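## Task

Clamp the meter's jaws fully shut around the blue wire, with the wire completely enclosed, and hold them shut on it continuously for a few seconds. Then remove the meter from the wire. Closing the jaws around any other wire fails the task. Afterwards hang the meter on its hook at the same place and in the same way as before, jaws fully shut around the hook. It must stay there on its own, not only because the robot holds it. Release it and move the hands away at the end.

## Robot and tools

Robot: two arms, left_arm and right_arm, facing each other across a table. Each ends in an identical five-finger right hand (so the hands are not mirrored). The names are labels only; left_arm's base is on the +y side. The scene keeps running while calls are being written.

Scene frame: origin on the table top halfway between the arm bases, z = 0 at the table, +z up. Result lines give each hand point's position (m), orientation as quaternion wxyz, and velocities, all in this frame. Printed positions can be slightly off, more so far from the base.

Hand point: a spot 0.05 m in front of the palm where index pad and thumb tip meet in a pinch. Its own axes: +z along the straightened fingers (fingertips 0.06-0.07 m beyond it), +y out of the palm, +x across the palm toward the little finger. A wrist bracket on the little-finger side sticks out 0.03 m past the point along +y and 0.11 m across; it can collide. A full-hand wrap fits objects 0.035-0.08 m wide, best with the thumb already turned in front of the palm.

The row: every arm command is one list of 28 numbers, each in [-1, 1], always both arms. Positions 1-14 are left_arm: dx, dy, dz, rx, ry, rz, then hand little, ring, middle, index, thumb_bend, thumb_turn, force_limit, speed. Positions 15-28 repeat this for right_arm. dx..rz are an offset, not a pose: the target equals the hand point's pose in the latest result that showed it (or, before any such result and for second and later calls in one reply, its pose at action start), shifted along the hand point's own axes. 1.0 means 0.6 m for dx, dy, dz and 180 degrees for rx, ry, rz, which together form one rotation vector. All zeros drives the arm back to that reference pose; it is not a hold-still. Per control step the command is clipped to 100 mm and 16 degrees from the measured pose.

Hand numbers are absolute targets. Fingers: +1 straight, -1 curled into the palm. thumb_bend: +1 straight, -1 fully bent. thumb_turn: +1 beside the palm, -1 opposite the fingers. A pinch is roughly index -0.22, thumb_bend -0.75, thumb_turn -0.57. force_limit maps -1..+1 to about 0..10 N fingertip force (0..15 N for the two thumb motors) and only stops closing. speed maps -1..+1 to near zero..full (whole travel in 0.6 s); use -0.9 or slower for a gentle grip. No value means 'unchanged': to keep a hand as it is, resend its last eight numbers, or before any, its hand_measured six plus hand_force_limit and hand_speed. A motor moves only when its own target changes by at least 0.01, then locks.

Tools:
- execute_actions {"actions": [...], "pictures": bool}. Empty list: just report state. One action {"rows": [row,...], "steps": n}: up to 15 rows, n up to 15 steps of 1/30 s; each row is measured from the same reference pose, and the last row repeats. One wait {"steps": n}, n up to 300, counted from the previous result.
- move {"target": row, "speed": m/s 0.002-0.5 (default 0.25; rotation limit twice that in rad/s), "stop_force": N 9-40}. Straight-line path to each arm's target, 0.5-10 s, ending together; hand numbers are sent at the start. stop_force ends an arm's path when its wrist sensor feels that much extra push against the motion, then backs it 2 steps; only trustworthy for slow moves without rotation, and not usable in the first 0.2 s. Omit it when pulling away from something you are pressing on.
- wait {"seconds": 0-10}: nothing new is sent.
- zoom_image {"camera", "region": [x0,y0,x1,y1]} pixels, at most 504x504. Cameras: cam_high, cam_low, cam_left_wrist, cam_right_wrist, each 504x504.
- show_instructions: shows the reference pages (the clamp meter sheets).
- finished_scene {"scene": n}: ends and grades the scene; irreversible.

Results: state line per arm; hand_measured, hand_stopped_by (moving, target, force, stalled, fault), hand_load_n (positive means pushed open; near 0 after a grip was lost), hand_force_limit, hand_speed; Wrist force and Wrist torque on the end effector axes (noisy, offsets up to ~4 N, saturating ~50 N); a 'Hand target' line; 'pose unreachable' and HELD when a clearance check altered commands. A move adds a 'move:' line: done, off_target, moving, held, fault or contact per arm, and limits=paced (pose clipped) or limits=held (steps blocked; can then jump fast).

Avoid: knocking anything off the table; the arms or hands striking or pressing each other; pushing into firm things (arms are stiff; a target slightly past contact can fault). Torque over a joint limit (shoulder and elbow 136 N m, wrists 25.4 N m, including load) or 150 N outside force stops that arm for 10 s. Long holding heats motors: MOTOR HOT from 70 °C, brakes at 85 °C. Drops, slips and slams hurt. Joint ranges: elbow 0 to 3.142 rad, pan ±3.142, others ±6.283.

Each tool is called by a JSON object that holds its "api" and its "payload", one argument or row to a line.

## Session

{"api": "execute_actions", "payload": {
  "actions": []
}}

Scene clock: 0.00 s of 8700.00 s.
left_arm: end_effector_position=(+0.3169, +0.4689, +0.4809) hand_measured=(+1.000, +1.000, +1.000, +1.000, +1.000, +1.000) hand_load_n=(+0.0, +0.0, +0.0, +0.0, +0.0, +0.0) hand_stopped_by=(target, target, target, target, target, target) hand_force_limit=0.00 hand_speed=-0.80 end_effector_quat_wxyz=(+0.013, +0.418, +0.909, -0.003) end_effector_velocity=(-0.000, +0.000, +0.000) end_effector_angular_velocity=(-0.000, +0.000, -0.000) | right_arm: end_effector_position=(+0.1149, -0.3239, +0.4791) hand_measured=(+1.000, +1.000, +1.000, +1.000, +1.000, +1.000) hand_load_n=(+0.0, +0.0, +0.0, +0.0, +0.0, +0.0) hand_stopped_by=(target, target, target, target, target, target) hand_force_limit=0.00 hand_speed=-0.80 end_effector_quat_wxyz=(+0.017, -0.334, +0.942, +0.014) end_effector_velocity=(+0.001, +0.000, -0.000) end_effector_angular_velocity=(-0.001, +0.001, -0.000)
Joint positions: left_arm=[ 0.535 -1.704  1.316  1.936  1.558 -1.89 ] | right_arm=[-1.17  -1.744  1.353  1.926  1.544 -1.875]
Joint velocities: left_arm=[-0.     0.    -0.001  0.001  0.     0.   ] | right_arm=[ 0.     0.002 -0.001  0.     0.001  0.   ]
Joint torques (N m, as the arm reports them, + toward a larger angle): no reading
Motor temperatures (°C, as the motors report them): left_arm=[31 31 30 38 36 41] | right_arm=[34 32 34 38 40 41]
Wrist force (N, on the end effector, along its own x y z axes, offset not removed): no reading
Wrist torque (N m, same axes, about the end effector's origin, offset not removed): no reading
Hand target (left_arm): +0.317, +0.469, +0.481; +0.013, +0.418, +0.909, -0.003
Hand target (right_arm): +0.115, -0.324, +0.479; +0.017, -0.334, +0.942, +0.014

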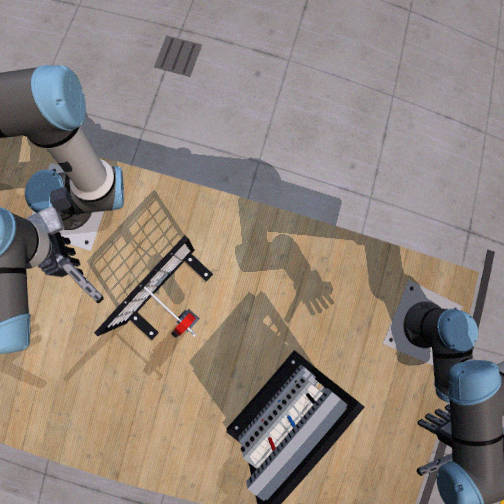

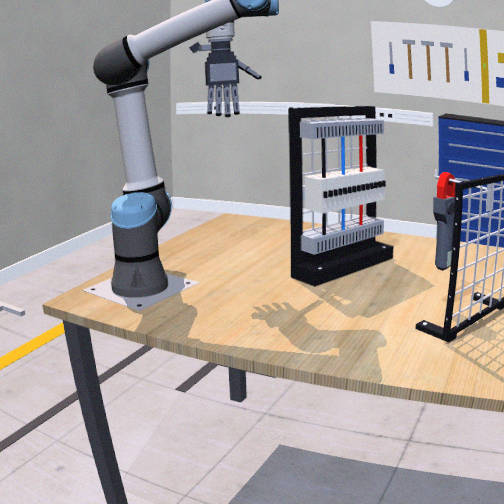

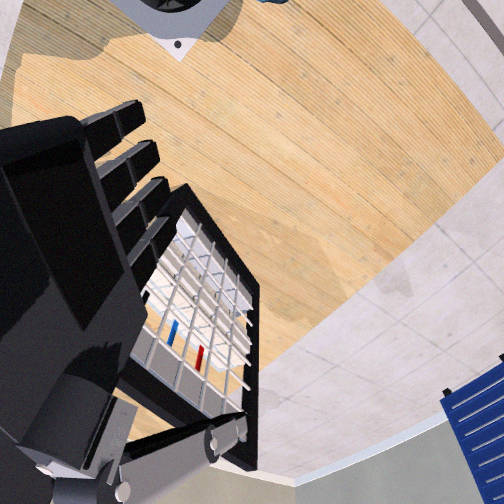

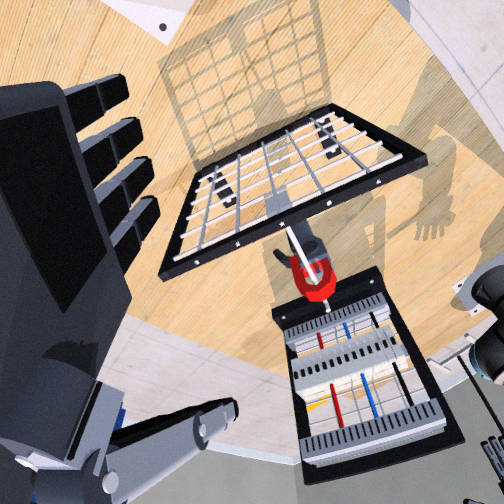

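{"api": "execute_actions", "payload": {
  "actions": []
}}

Scene clock: 41.23 s of 8700.00 s.
left_arm: end_effector_position=(+0.3169, +0.4689, +0.4809) hand_measured=(+1.000, +1.000, +1.000, +1.000, +1.000, +1.000) hand_load_n=(+0.0, +0.0, +0.0, +0.0, +0.0, +0.0) hand_stopped_by=(target, target, target, target, target, target) hand_force_limit=0.00 hand_speed=-0.80 end_effector_quat_wxyz=(+0.013, +0.418, +0.909, -0.003) end_effector_velocity=(-0.000, +0.000, -0.000) end_effector_angular_velocity=(+0.001, +0.001, +0.003) | right_arm: end_effector_position=(+0.1149, -0.3239, +0.4791) hand_measured=(+1.000, +1.000, +1.000, +1.000, +1.000, +1.000) hand_load_n=(+0.0, +0.0, +0.0, +0.0, +0.0, +0.0) hand_stopped_by=(target, target, target, target, target, target) hand_force_limit=0.00 hand_speed=-0.80 end_effector_quat_wxyz=(+0.017, -0.334, +0.942, +0.014) end_effector_velocity=(+0.000, -0.000, -0.001) end_effector_angular_velocity=(-0.002, +0.003, -0.001)
Joint positions: left_arm=[ 0.535 -1.704  1.316  1.936  1.558 -1.89 ] | right_arm=[-1.17  -1.744  1.353  1.926  1.544 -1.875]
Joint velocities: left_arm=[ 0.     0.     0.001  0.     0.    -0.003] | right_arm=[-0.     0.002  0.002 -0.     0.001  0.   ]
Joint torques (N m, as the arm reports them, + toward a larger angle): left_arm=[ -1.66  -9.39 -16.98   2.82  -0.2    0.15] | right_arm=[  2.14  -8.26 -16.55   2.65  -0.26   0.35]
Motor temperatures (°C, as the motors report them): left_arm=[31 31 30 38 36 41] | right_arm=[34 32 34 38 40 41]
Wrist force (N, on the end effector, along its own x y z axes, offset not removed): left_arm=[1.8 -1.3 -0.5] | right_arm=[-0.7 1.9 0.8]
Wrist torque (N m, same axes, about the end effector's origin, offset not removed): left_arm=[-0.20 -0.43 0.12] | right_arm=[0.15 -0.04 0.02]
Hand target (left_arm): +0.317, +0.469, +0.481; +0.013, +0.418, +0.909, -0.003
Hand target (right_arm): +0.115, -0.324, +0.479; +0.017, -0.334, +0.942, +0.014
Steps of this call (steps 1 to 90: nothing new was sent; then 38.23 s passed at rest). Readings (end_effector_position | what the end effector reports):
1: left_arm (+0.3169, +0.4689, +0.4809) | right_arm (+0.1149, -0.3239, +0.4791) | left_arm hand_measured=(+1.000, +1.000, +1.000, +1.000, +1.000, +1.000) hand_load_n=(+0.0, +0.0, +0.0, +0.0, +0.0, +0.0) hand_stopped_by=(target, target, target, target, target, target) hand_force_limit=0.00 hand_speed=-0.80 | right_arm hand_measured=(+1.000, +1.000, +1.000, +1.000, +1.000, +1.000) hand_load_n=(+0.0, +0.0, +0.0, +0.0, +0.0, +0.0) hand_stopped_by=(target, target, target, target, target, target) hand_force_limit=0.00 hand_speed=-0.80
2: left_arm (+0.3169, +0.4689, +0.4809) | right_arm (+0.1149, -0.3239, +0.4791) | left_arm hand_measured=(+1.000, +1.000, +1.000, +1.000, +1.000, +1.000) hand_load_n=(+0.0, +0.0, +0.0, +0.0, +0.0, +0.0) hand_stopped_by=(target, target, target, target, target, target) hand_force_limit=0.00 hand_speed=-0.80 | right_arm hand_measured=(+1.000, +1.000, +1.000, +1.000, +1.000, +1.000) hand_load_n=(+0.0, +0.0, +0.0, +0.0, +0.0, +0.0) hand_stopped_by=(target, target, target, target, target, target) hand_force_limit=0.00 hand_speed=-0.80
4: left_arm (+0.3169, +0.4689, +0.4809) | right_arm (+0.1149, -0.3239, +0.4791) | left_arm hand_measured=(+1.000, +1.000, +1.000, +1.000, +1.000, +1.000) hand_load_n=(+0.0, +0.0, +0.0, +0.0, +0.0, +0.0) hand_stopped_by=(target, target, target, target, target, target) hand_force_limit=0.00 hand_speed=-0.80 | right_arm hand_measured=(+1.000, +1.000, +1.000, +1.000, +1.000, +1.000) hand_load_n=(+0.0, +0.0, +0.0, +0.0, +0.0, +0.0) hand_stopped_by=(target, target, target, target, target, target) hand_force_limit=0.00 hand_speed=-0.80
8: left_arm (+0.3169, +0.4689, +0.4809) | right_arm (+0.1149, -0.3239, +0.4791) | left_arm hand_measured=(+1.000, +1.000, +1.000, +1.000, +1.000, +1.000) hand_load_n=(+0.0, +0.0, +0.0, +0.0, +0.0, +0.0) hand_stopped_by=(target, target, target, target, target, target) hand_force_limit=0.00 hand_speed=-0.80 | right_arm hand_measured=(+1.000, +1.000, +1.000, +1.000, +1.000, +1.000) hand_load_n=(+0.0, +0.0, +0.0, +0.0, +0.0, +0.0) hand_stopped_by=(target, target, target, target, target, target) hand_force_limit=0.00 hand_speed=-0.80
90: the state above

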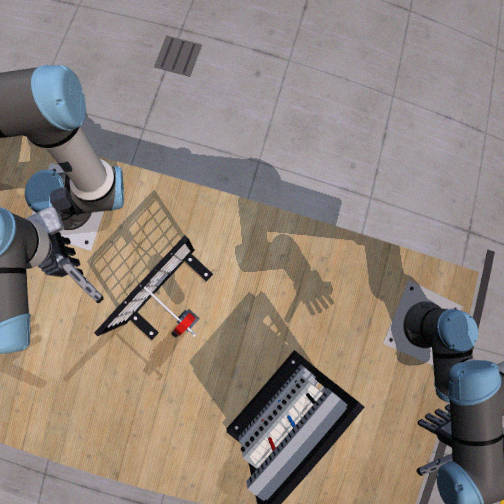

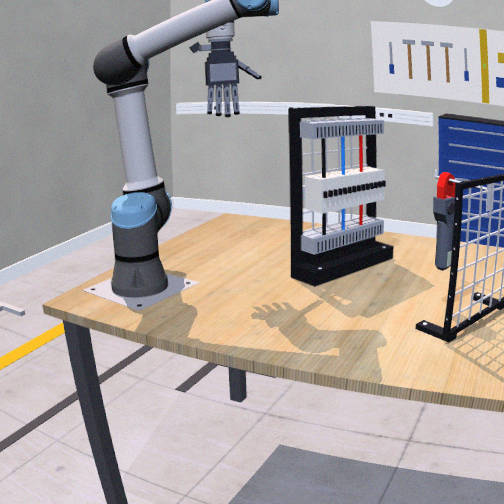

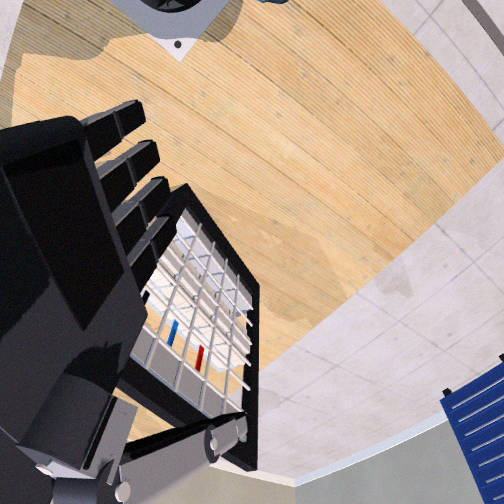

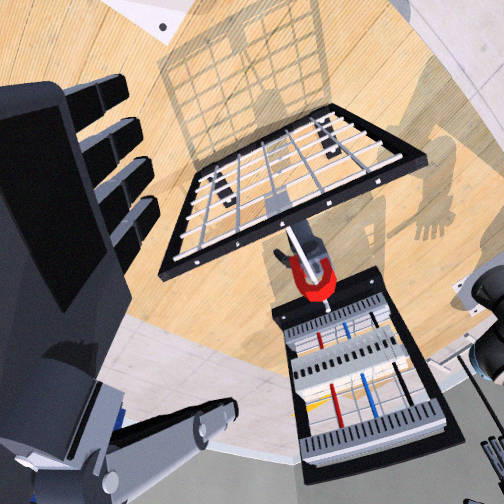

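{"api": "zoom_image", "payload": {
  "camera": "cam_high",
  "region": [90, 230, 230, 370]
}}

{"api": "zoom_image", "payload": {
  "camera": "cam_high",
  "region": [220, 345, 379, 504]
}}

{"api": "zoom_image", "payload": {
  "camera": "cam_high",
  "region": [140, 280, 210, 350]
}}

Region (90, 230, 230, 370) of cam_high's 504x504 image, scaled by 3.600, with more detail than that image has.

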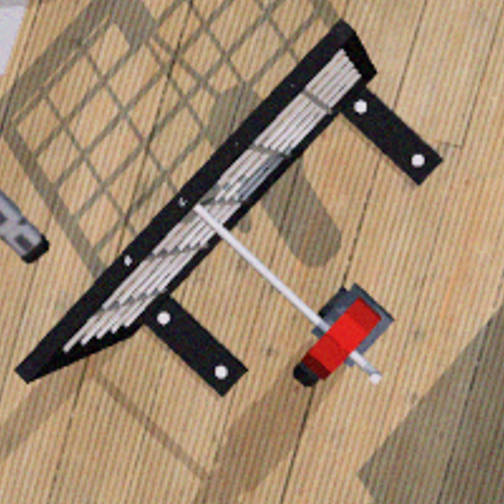

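Region (220, 345, 379, 504) of cam_high's 504x504 image, scaled by 3.170, with more detail than that image has.

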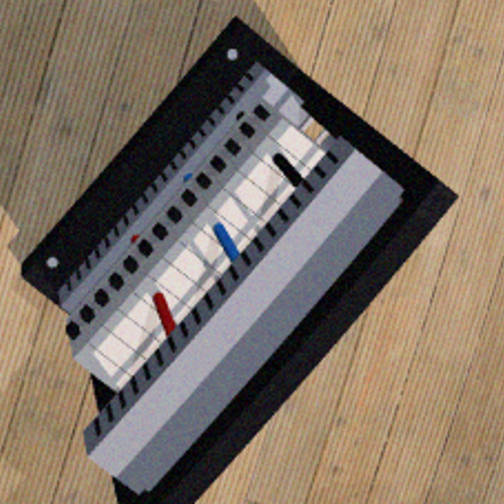

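Region (140, 280, 210, 350) of cam_high's 504x504 image, scaled by 7.200, with more detail than that image has.

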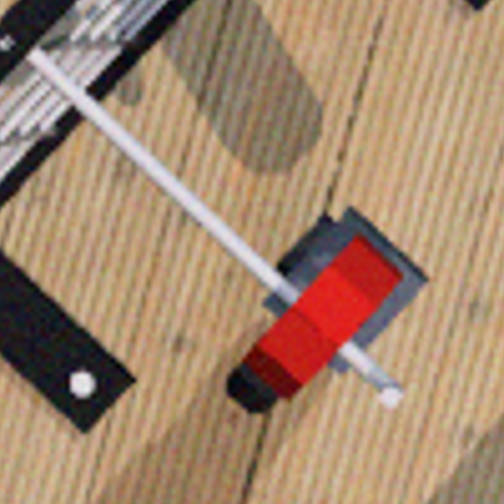

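{"api": "move", "payload": {
  "target": [-0.06297,-0.51055,0.08373,0.0088,-0.1718,0.0076,1,1,0.6,0.6,1,-1,0.6,0,0,0,0,0,0,0,1,1,1,1,1,1,0,-0.8],
  "speed": 0.3
}}

{"api": "move", "payload": {
  "target": [-0.13413,-0.33048,0.46587,0.01637,-0.31953,0.01422,1,1,0.6,0.6,1,-1,0.6,0,0,0,0,0,0,0,1,1,1,1,1,1,0,-0.8],
  "speed": 0.3
}}

Scene clock: 162.97 s of 8700.00 s.
left_arm: end_effector_position=(+0.1103, +0.2403, +0.4299) hand_measured=(+1.000, +1.000, +0.600, +0.600, +1.000, -1.000) hand_load_n=(+0.0, +0.0, +0.0, +0.0, +0.0, +0.0) hand_stopped_by=(target, target, target, target, target, target) hand_force_limit=0.60 hand_speed=0.00 end_effector_quat_wxyz=(+0.249, +0.413, +0.867, -0.126) end_effector_velocity=(-0.001, -0.002, +0.000) end_effector_angular_velocity=(-0.005, -0.002, +0.003) | right_arm: end_effector_position=(+0.1149, -0.3239, +0.4791) hand_measured=(+1.000, +1.000, +1.000, +1.000, +1.000, +1.000) hand_load_n=(+0.0, +0.0, +0.0, +0.0, +0.0, +0.0) hand_stopped_by=(target, target, target, target, target, target) hand_force_limit=0.00 hand_speed=-0.80 end_effector_quat_wxyz=(+0.017, -0.334, +0.942, +0.014) end_effector_velocity=(-0.000, +0.000, +0.000) end_effector_angular_velocity=(+0.001, -0.001, +0.000)
Joint positions: left_arm=[-0.637 -1.672  1.549  1.612  1.01  -3.011] | right_arm=[-1.17  -1.744  1.353  1.926  1.544 -1.875]
Joint velocities: left_arm=[-0.     0.004 -0.002 -0.002 -0.005 -0.003] | right_arm=[-0.    -0.001 -0.    -0.    -0.    -0.   ]
Joint torques (N m, as the arm reports them, + toward a larger angle): left_arm=[ -9.    -1.88 -29.28   0.9   -3.11  -2.47] | right_arm=[  3.36  -7.03 -17.22   2.89  -0.63   0.42]
Motor temperatures (°C, as the motors report them): left_arm=[31 31 30 38 36 41] | right_arm=[34 32 34 38 40 41]
Wrist force (N, on the end effector, along its own x y z axes, offset not removed): left_arm=[-0.1 -1.5 -3.1] | right_arm=[1.4 1.5 -2.5]
Wrist torque (N m, same axes, about the end effector's origin, offset not removed): left_arm=[-0.07 0.05 -0.21] | right_arm=[0.55 -0.24 0.07]
Hand target (left_arm): +0.110, +0.240, +0.430; +0.250, +0.413, +0.867, -0.126
Hand target (right_arm): +0.115, -0.324, +0.479; +0.017, -0.334, +0.942, +0.014
Off the commanded pose (left_arm): 0.001 m, 0 deg.
Off the commanded pose (right_arm): 0.000 m, 0 deg.
After step 90, 117.00 s passed at rest.
move: done

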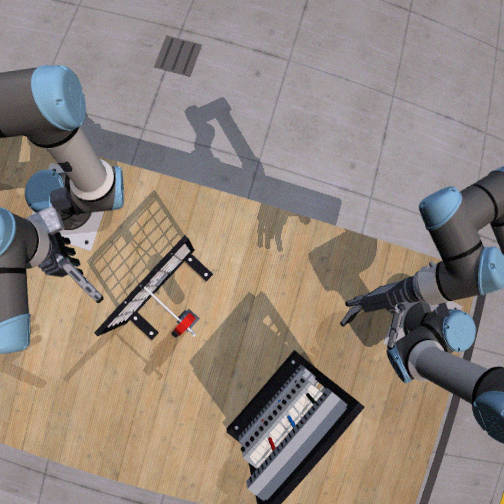

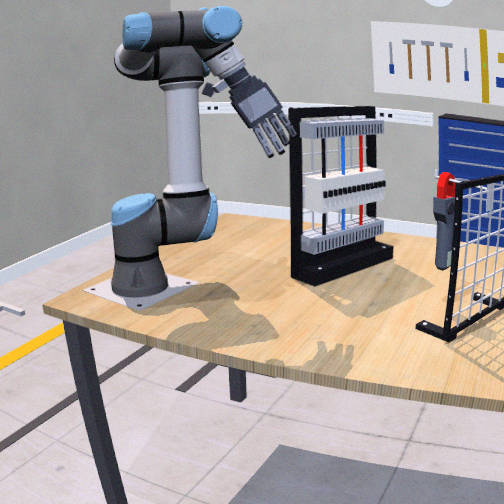

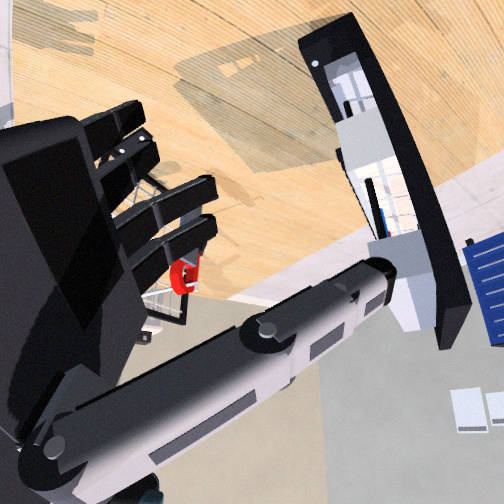

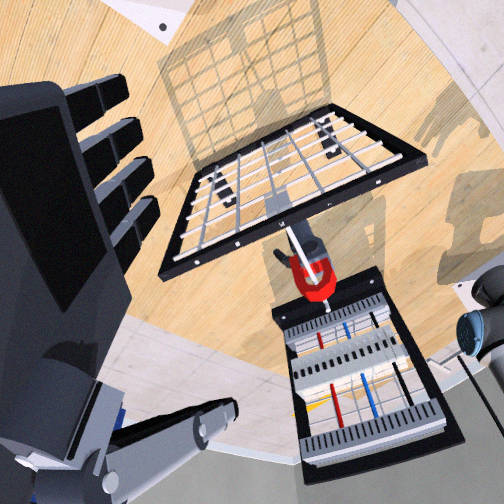

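Scene clock: 165.67 s of 8700.00 s.
left_arm: end_effector_position=(+0.0912, -0.0559, +0.2401) hand_measured=(+1.000, +1.000, +0.600, +0.600, +1.000, -1.000) hand_load_n=(+0.0, +0.0, +0.0, +0.0, +0.0, +0.0) hand_stopped_by=(target, target, target, target, target, target) hand_force_limit=0.60 hand_speed=0.00 end_effector_quat_wxyz=(+0.628, +0.326, +0.628, -0.324) end_effector_velocity=(+0.000, -0.000, -0.001) end_effector_angular_velocity=(-0.013, -0.012, -0.006) | right_arm: end_effector_position=(+0.1149, -0.3239, +0.4791) hand_measured=(+1.000, +1.000, +1.000, +1.000, +1.000, +1.000) hand_load_n=(+0.0, +0.0, +0.0, +0.0, +0.0, +0.0) hand_stopped_by=(target, target, target, target, target, target) hand_force_limit=0.00 hand_speed=-0.80 end_effector_quat_wxyz=(+0.017, -0.334, +0.942, +0.014) end_effector_velocity=(+0.000, +0.000, +0.001) end_effector_angular_velocity=(+0.001, -0.003, -0.000)
Joint positions: left_arm=[-0.415 -1.14   1.797 -0.653  0.396 -1.572] | right_arm=[-1.17  -1.744  1.353  1.926  1.544 -1.875]
Joint velocities: left_arm=[ 0.002 -0.003  0.021 -0.064  0.008  0.044] | right_arm=[ 0.    -0.    -0.003  0.    -0.     0.001]
Joint torques (N m, as the arm reports them, + toward a larger angle): left_arm=[  7.12 -46.56  -5.81  -2.13   2.27   2.07] | right_arm=[  3.69  -6.57 -16.96   2.79  -0.42   0.38]
Motor temperatures (°C, as the motors report them): left_arm=[31 31 30 38 36 41] | right_arm=[34 32 34 38 40 41]
Wrist force (N, on the end effector, along its own x y z axes, offset not removed): left_arm=[-0.5 -0.5 -1.9] | right_arm=[1.3 3.2 1.4]
Wrist torque (N m, same axes, about the end effector's origin, offset not removed): left_arm=[0.10 0.07 -0.14] | right_arm=[0.56 -0.35 0.15]
Hand target (left_arm): +0.091, -0.056, +0.240; +0.628, +0.326, +0.627, -0.325
Hand target (right_arm): +0.115, -0.324, +0.479; +0.017, -0.334, +0.942, +0.014
Off the commanded pose (left_arm): 0.001 m, 0 deg.
Off the commanded pose (right_arm): 0.000 m, 0 deg.
move: done

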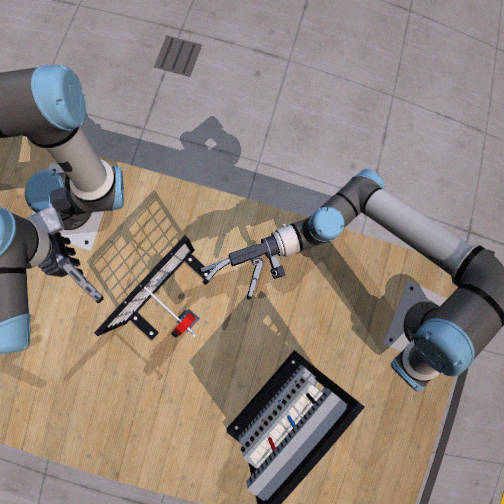

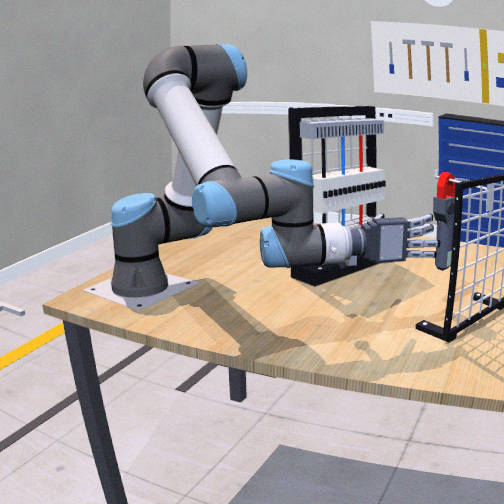

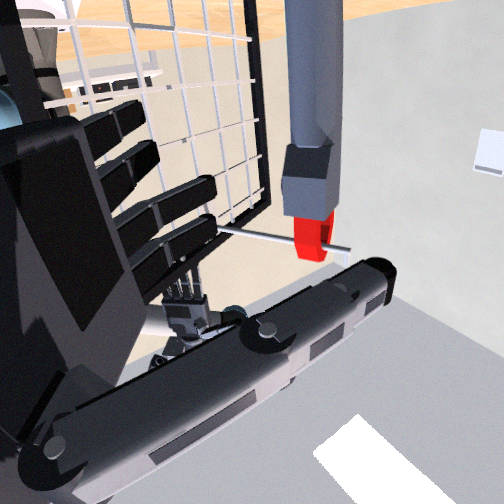

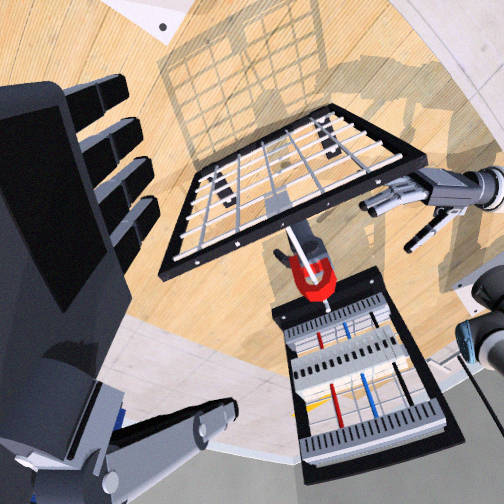

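{"api": "move", "payload": {
  "target": [0.04683,0.09028,0.17097,-0.0889,0,0,1,1,1,1,1,-1,0.6,0,0,0,0,0,0,0,1,1,1,1,1,1,0,-0.8],
  "speed": 0.15
}}

{"api": "zoom_image", "payload": {
  "camera": "cam_high",
  "region": [140, 240, 260, 360]
}}

Scene clock: 183.47 s of 8700.00 s.
left_arm: end_effector_position=(+0.1946, -0.1082, +0.2119) hand_measured=(+1.000, +1.000, +1.000, +1.000, +1.000, -1.000) hand_load_n=(+0.0, +0.0, +0.0, +0.0, +0.0, +0.0) hand_stopped_by=(target, target, target, target, target, target) hand_force_limit=0.60 hand_speed=0.00 end_effector_quat_wxyz=(+0.667, +0.236, +0.667, -0.234) end_effector_velocity=(+0.002, -0.001, -0.001) end_effector_angular_velocity=(+0.004, -0.000, +0.005) | right_arm: end_effector_position=(+0.1149, -0.3239, +0.4791) hand_measured=(+1.000, +1.000, +1.000, +1.000, +1.000, +1.000) hand_load_n=(+0.0, +0.0, +0.0, +0.0, +0.0, +0.0) hand_stopped_by=(target, target, target, target, target, target) hand_force_limit=0.00 hand_speed=-0.80 end_effector_quat_wxyz=(+0.017, -0.334, +0.942, +0.014) end_effector_velocity=(+0.000, -0.000, -0.000) end_effector_angular_velocity=(-0.001, -0.000, +0.001)
Joint positions: left_arm=[-0.215 -0.911  1.499 -0.585  0.317 -1.571] | right_arm=[-1.17  -1.744  1.353  1.926  1.544 -1.875]
Joint velocities: left_arm=[ 0.003  0.007 -0.01   0.011 -0.002 -0.004] | right_arm=[-0.     0.    -0.    -0.     0.001 -0.001]
Joint torques (N m, as the arm reports them, + toward a larger angle): left_arm=[  9.1  -35.26 -28.77   1.44  -2.23  -2.49] | right_arm=[  2.94  -7.14 -18.11   2.81  -0.45   0.4 ]
Motor temperatures (°C, as the motors report them): left_arm=[31 31 30 38 36 41] | right_arm=[34 32 34 38 40 41]
Wrist force (N, on the end effector, along its own x y z axes, offset not removed): left_arm=[0.7 -0.1 -3.6] | right_arm=[4.0 -0.6 0.2]
Wrist torque (N m, same axes, about the end effector's origin, offset not removed): left_arm=[0.24 -0.06 -0.02] | right_arm=[-0.06 -0.68 0.06]
Hand target (left_arm): +0.195, -0.108, +0.212; +0.667, +0.236, +0.667, -0.234
Hand target (right_arm): +0.115, -0.324, +0.479; +0.017, -0.334, +0.942, +0.014
Off the commanded pose (left_arm): 0.000 m, 0 deg.
Off the commanded pose (right_arm): 0.000 m, 0 deg.
After step 90, 13.33 s passed at rest.
move: done

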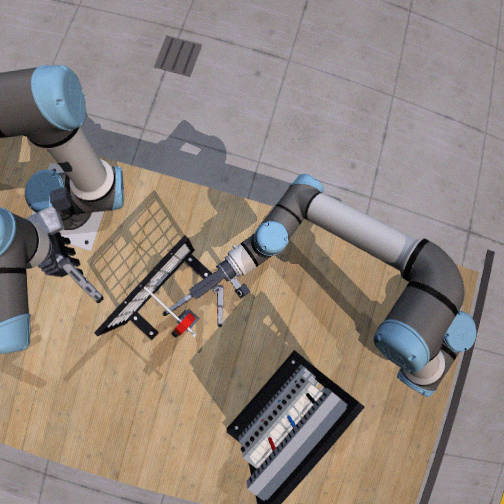

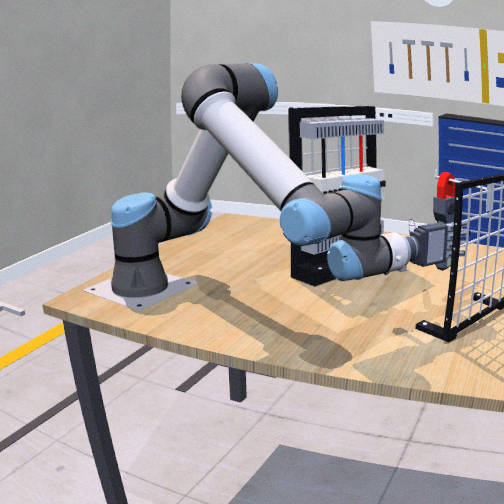

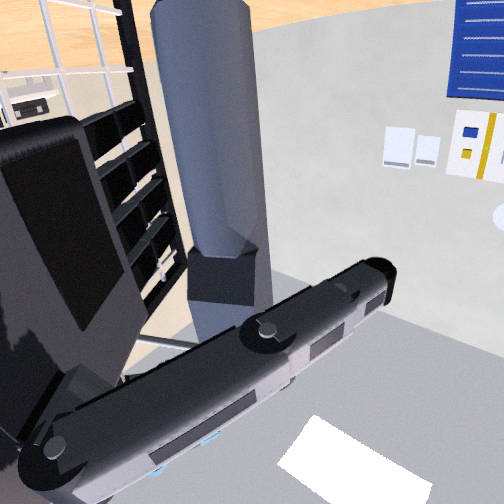

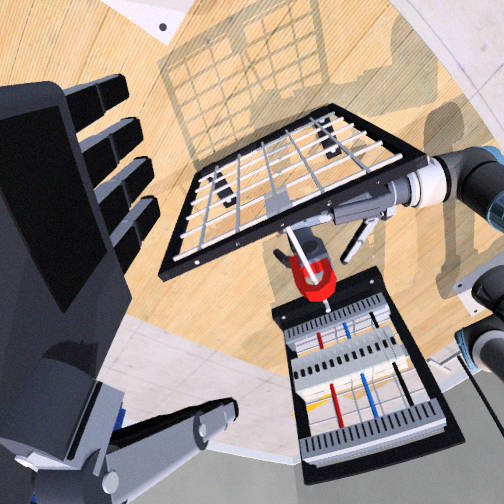

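Region (140, 240, 260, 360) of cam_high's 504x504 image, scaled by 4.200, with more detail than that image has.

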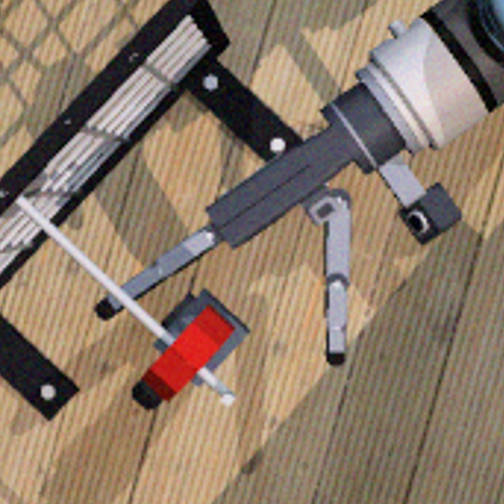

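{"api": "move", "payload": {
  "target": [0.0005,0.0207,0.0997,-0.0667,0,0,1,1,1,1,1,-1,0.6,0,0,0,0,0,0,0,1,1,1,1,1,1,0,-0.8],
  "speed": 0.06,
  "stop_force": 12
}}

{"api": "zoom_image", "payload": {
  "camera": "cam_high",
  "region": [140, 270, 230, 360]
}}

{"api": "zoom_image", "payload": {
  "camera": "cam_low",
  "region": [380, 150, 504, 320]
}}

Scene clock: 222.70 s of 8700.00 s.
left_arm: end_effector_position=(+0.2490, -0.1358, +0.2115) hand_measured=(+1.000, +1.000, +1.000, +1.000, +1.000, -1.000) hand_load_n=(+0.0, +0.0, +0.0, +0.0, +0.0, +0.0) hand_stopped_by=(target, target, target, target, target, target) hand_force_limit=0.60 hand_speed=0.00 end_effector_quat_wxyz=(+0.688, +0.165, +0.688, -0.163) end_effector_velocity=(+0.002, -0.002, +0.001) end_effector_angular_velocity=(-0.004, +0.004, +0.008) | right_arm: end_effector_position=(+0.1149, -0.3239, +0.4791) hand_measured=(+1.000, +1.000, +1.000, +1.000, +1.000, +1.000) hand_load_n=(+0.0, +0.0, +0.0, +0.0, +0.0, +0.0) hand_stopped_by=(target, target, target, target, target, target) hand_force_limit=0.00 hand_speed=-0.80 end_effector_quat_wxyz=(+0.017, -0.334, +0.942, +0.014) end_effector_velocity=(+0.000, -0.000, -0.000) end_effector_angular_velocity=(-0.000, +0.000, -0.001)
Joint positions: left_arm=[-0.121 -0.752  1.208 -0.455  0.203 -1.569] | right_arm=[-1.17  -1.744  1.353  1.926  1.544 -1.875]
Joint velocities: left_arm=[ 0.003  0.009 -0.021  0.022 -0.005 -0.015] | right_arm=[-0.    -0.     0.    -0.     0.     0.001]
Joint torques (N m, as the arm reports them, + toward a larger angle): left_arm=[  7.64 -40.24 -31.11   1.47  -2.25  -2.32] | right_arm=[  3.82  -6.5  -17.4    2.64  -0.42   0.27]
Motor temperatures (°C, as the motors report them): left_arm=[31 31 30 38 36 41] | right_arm=[34 32 34 38 40 41]
Wrist force (N, on the end effector, along its own x y z axes, offset not removed): left_arm=[2.6 -3.3 -4.0] | right_arm=[2.1 1.2 -0.7]
Wrist torque (N m, same axes, about the end effector's origin, offset not removed): left_arm=[-0.10 -0.32 0.13] | right_arm=[0.33 -0.16 0.16]
Hand target (left_arm): +0.249, -0.136, +0.212; +0.688, +0.165, +0.688, -0.163
Hand target (right_arm): +0.115, -0.324, +0.479; +0.017, -0.334, +0.942, +0.014
Off the commanded pose (left_arm): 0.000 m, 0 deg.
Off the commanded pose (right_arm): 0.000 m, 0 deg.
After step 90, 34.13 s passed at rest.
move: done

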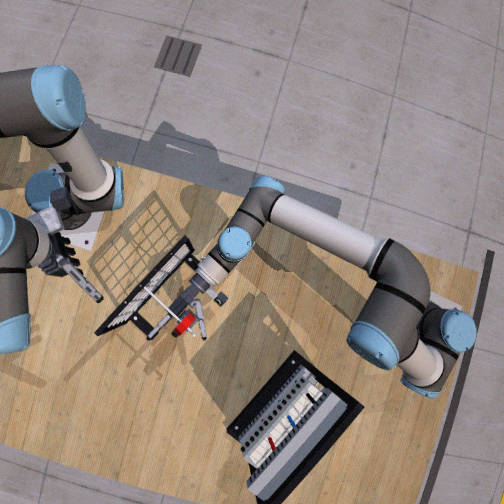

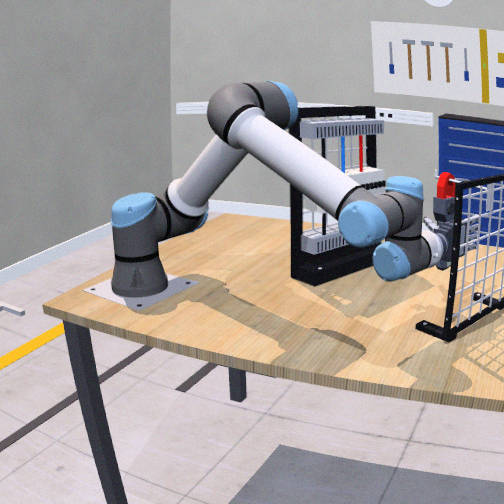

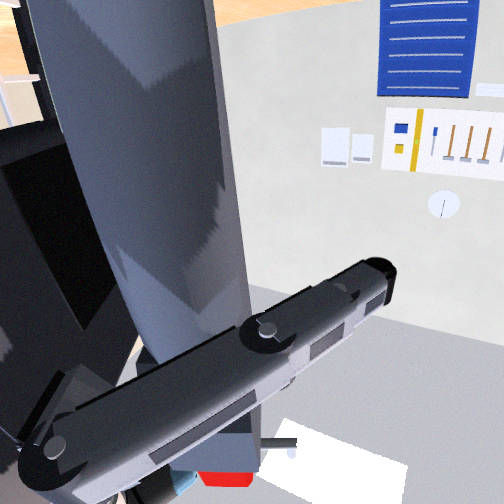

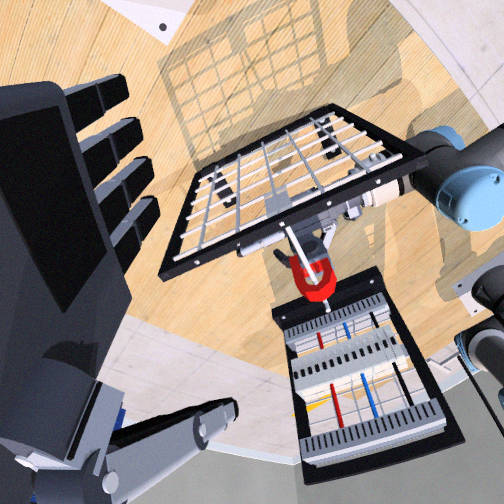

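Region (140, 270, 230, 360) of cam_high's 504x504 image, scaled by 5.600, with more detail than that image has.

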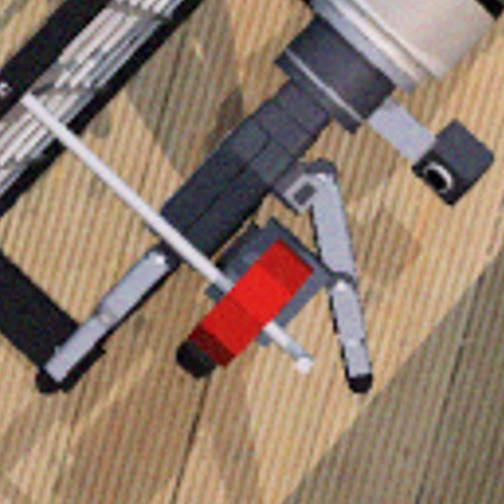

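Region (380, 150, 504, 320) of cam_low's 504x504 image, scaled by 2.965, with more detail than that image has; it fills the left 368 columns of this view, and the rest is white.

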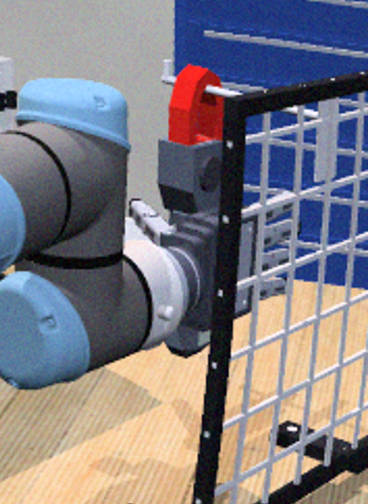

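{"api": "move", "payload": {
  "target": [0,0,0.0183,0,0,0,1,1,1,1,1,-1,0.6,0,0,0,0,0,0,0,1,1,1,1,1,1,0,-0.8],
  "speed": 0.03,
  "stop_force": 10
}}

{"api": "move", "payload": {
  "target": [0,0.0133,0,0,0,0,1,1,0.6,0.6,1,-1,0.6,0,0,0,0,0,0,0,1,1,1,1,1,1,0,-0.8],
  "speed": 0.02,
  "stop_force": 10
}}

{"api": "zoom_image", "payload": {
  "camera": "cam_high",
  "region": [140, 270, 230, 360]
}}

Scene clock: 251.20 s of 8700.00 s.
left_arm: end_effector_position=(+0.2585, -0.1406, +0.2115) hand_measured=(+1.000, +1.000, +1.000, +1.000, +1.000, -1.000) hand_load_n=(+0.0, +0.0, +0.0, +0.0, +0.0, +0.0) hand_stopped_by=(target, target, target, target, target, target) hand_force_limit=0.60 hand_speed=0.00 end_effector_quat_wxyz=(+0.688, +0.165, +0.688, -0.163) end_effector_velocity=(+0.002, -0.001, +0.000) end_effector_angular_velocity=(-0.001, +0.000, -0.000) | right_arm: end_effector_position=(+0.1149, -0.3239, +0.4791) hand_measured=(+1.000, +1.000, +1.000, +1.000, +1.000, +1.000) hand_load_n=(+0.0, +0.0, +0.0, +0.0, +0.0, +0.0) hand_stopped_by=(target, target, target, target, target, target) hand_force_limit=0.00 hand_speed=-0.80 end_effector_quat_wxyz=(+0.017, -0.334, +0.942, +0.014) end_effector_velocity=(+0.000, +0.000, +0.001) end_effector_angular_velocity=(+0.001, -0.002, +0.000)
Joint positions: left_arm=[-0.105 -0.743  1.19  -0.446  0.219 -1.569] | right_arm=[-1.17  -1.744  1.353  1.926  1.544 -1.875]
Joint velocities: left_arm=[ 0.004  0.002 -0.003  0.001  0.004 -0.   ] | right_arm=[ 0.    -0.    -0.002 -0.     0.    -0.   ]
Joint torques (N m, as the arm reports them, + toward a larger angle): left_arm=[  8.25 -39.7  -30.93   1.56   2.76   1.35] | right_arm=[  3.45  -6.46 -17.77   2.59  -0.45   0.48]
Motor temperatures (°C, as the motors report them): left_arm=[31 31 30 38 36 41] | right_arm=[34 32 34 38 40 41]
Wrist force (N, on the end effector, along its own x y z axes, offset not removed): left_arm=[1.3 -1.3 -2.1] | right_arm=[2.1 -0.6 0.2]
Wrist torque (N m, same axes, about the end effector's origin, offset not removed): left_arm=[0.02 -0.25 0.21] | right_arm=[-0.02 -0.27 0.17]
Hand target (left_arm): +0.259, -0.141, +0.212; +0.688, +0.165, +0.688, -0.163
Hand target (right_arm): +0.115, -0.324, +0.479; +0.017, -0.334, +0.942, +0.014
Off the commanded pose (left_arm): 0.000 m, 0 deg.
Off the commanded pose (right_arm): 0.000 m, 0 deg.
After step 90, 24.73 s passed at rest.
move: done

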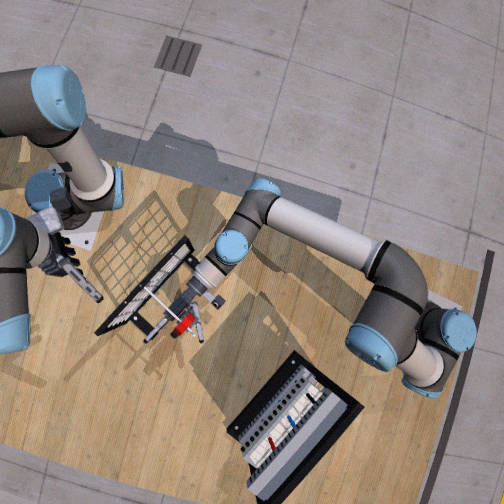

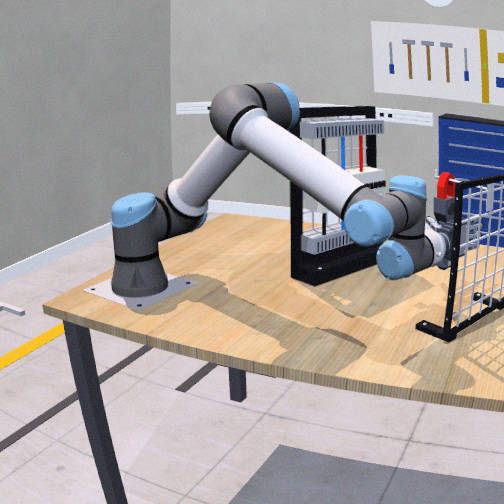

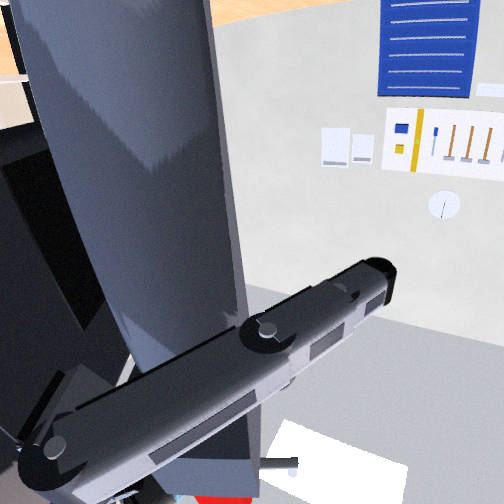

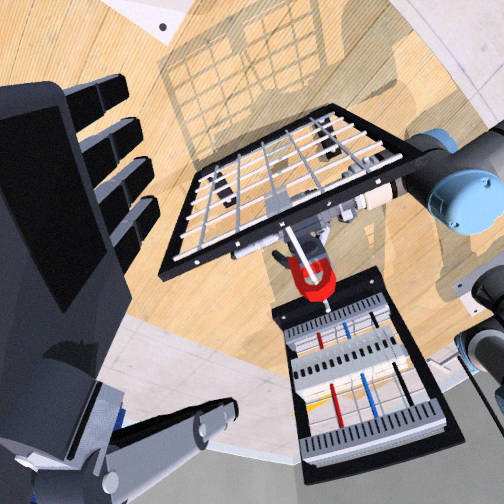

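Scene clock: 251.93 s of 8700.00 s.
left_arm: end_effector_position=(+0.2620, -0.1337, +0.2115) hand_measured=(+1.000, +1.000, +0.600, +0.600, +1.000, -1.000) hand_load_n=(+0.0, +0.0, +0.0, +0.0, +0.0, +0.0) hand_stopped_by=(target, target, target, target, target, target) hand_force_limit=0.60 hand_speed=0.00 end_effector_quat_wxyz=(+0.688, +0.165, +0.688, -0.163) end_effector_velocity=(+0.001, +0.002, +0.001) end_effector_angular_velocity=(+0.002, -0.002, -0.000) | right_arm: end_effector_position=(+0.1149, -0.3239, +0.4791) hand_measured=(+1.000, +1.000, +1.000, +1.000, +1.000, +1.000) hand_load_n=(+0.0, +0.0, +0.0, +0.0, +0.0, +0.0) hand_stopped_by=(target, target, target, target, target, target) hand_force_limit=0.00 hand_speed=-0.80 end_effector_quat_wxyz=(+0.017, -0.334, +0.942, +0.014) end_effector_velocity=(-0.000, -0.000, -0.000) end_effector_angular_velocity=(-0.001, +0.001, -0.001)
Joint positions: left_arm=[-0.103 -0.759  1.22  -0.46   0.221 -1.57 ] | right_arm=[-1.17  -1.744  1.353  1.926  1.544 -1.875]
Joint velocities: left_arm=[ 0.001 -0.008  0.013 -0.009  0.001  0.007] | right_arm=[ 0.    -0.     0.001 -0.     0.     0.001]
Joint torques (N m, as the arm reports them, + toward a larger angle): left_arm=[  8.32 -60.18 -10.21  -1.62   2.72   1.97] | right_arm=[  3.26  -6.84 -17.68   2.69  -0.47   0.59]
Motor temperatures (°C, as the motors report them): left_arm=[31 31 30 38 36 41] | right_arm=[34 32 34 38 40 41]
Wrist force (N, on the end effector, along its own x y z axes, offset not removed): left_arm=[2.2 -1.3 -2.8] | right_arm=[3.7 -2.1 3.7]
Wrist torque (N m, same axes, about the end effector's origin, offset not removed): left_arm=[0.06 -0.31 0.24] | right_arm=[-0.41 -0.75 0.29]
Hand target (left_arm): +0.262, -0.133, +0.212; +0.688, +0.165, +0.688, -0.163
Hand target (right_arm): +0.115, -0.324, +0.479; +0.017, -0.334, +0.942, +0.014
Off the commanded pose (left_arm): 0.000 m, 0 deg.
Off the commanded pose (right_arm): 0.000 m, 0 deg.
move: done

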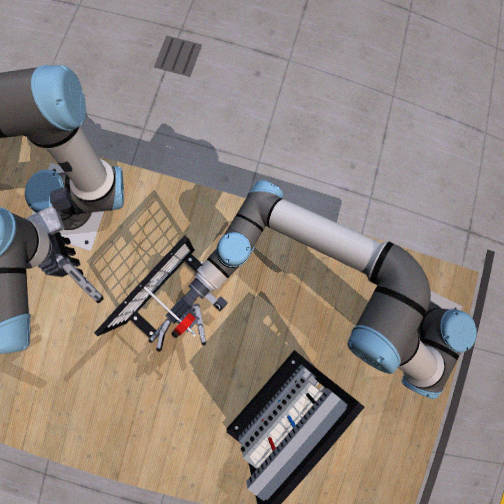

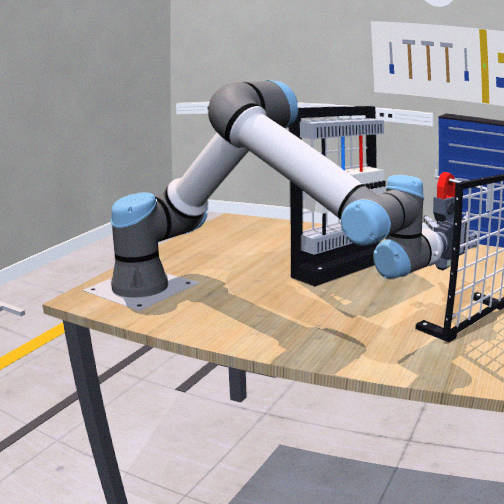

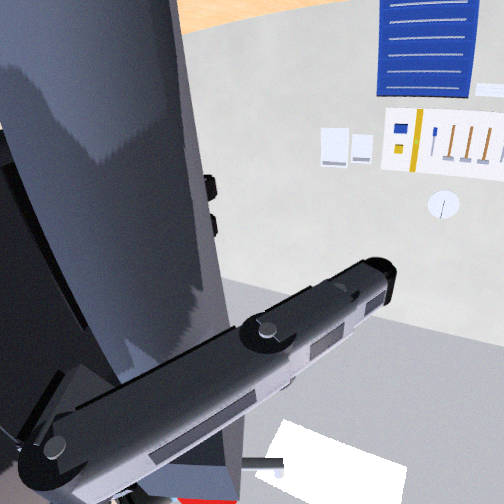

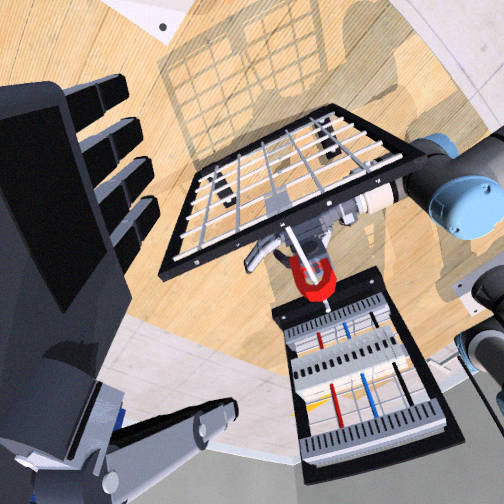

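Region (140, 270, 230, 360) of cam_high's 504x504 image, scaled by 5.600, with more detail than that image has.

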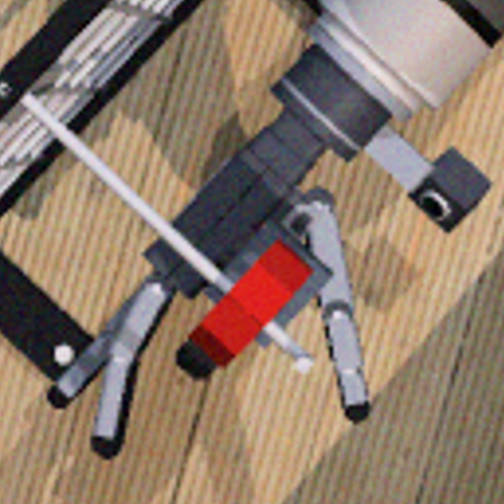

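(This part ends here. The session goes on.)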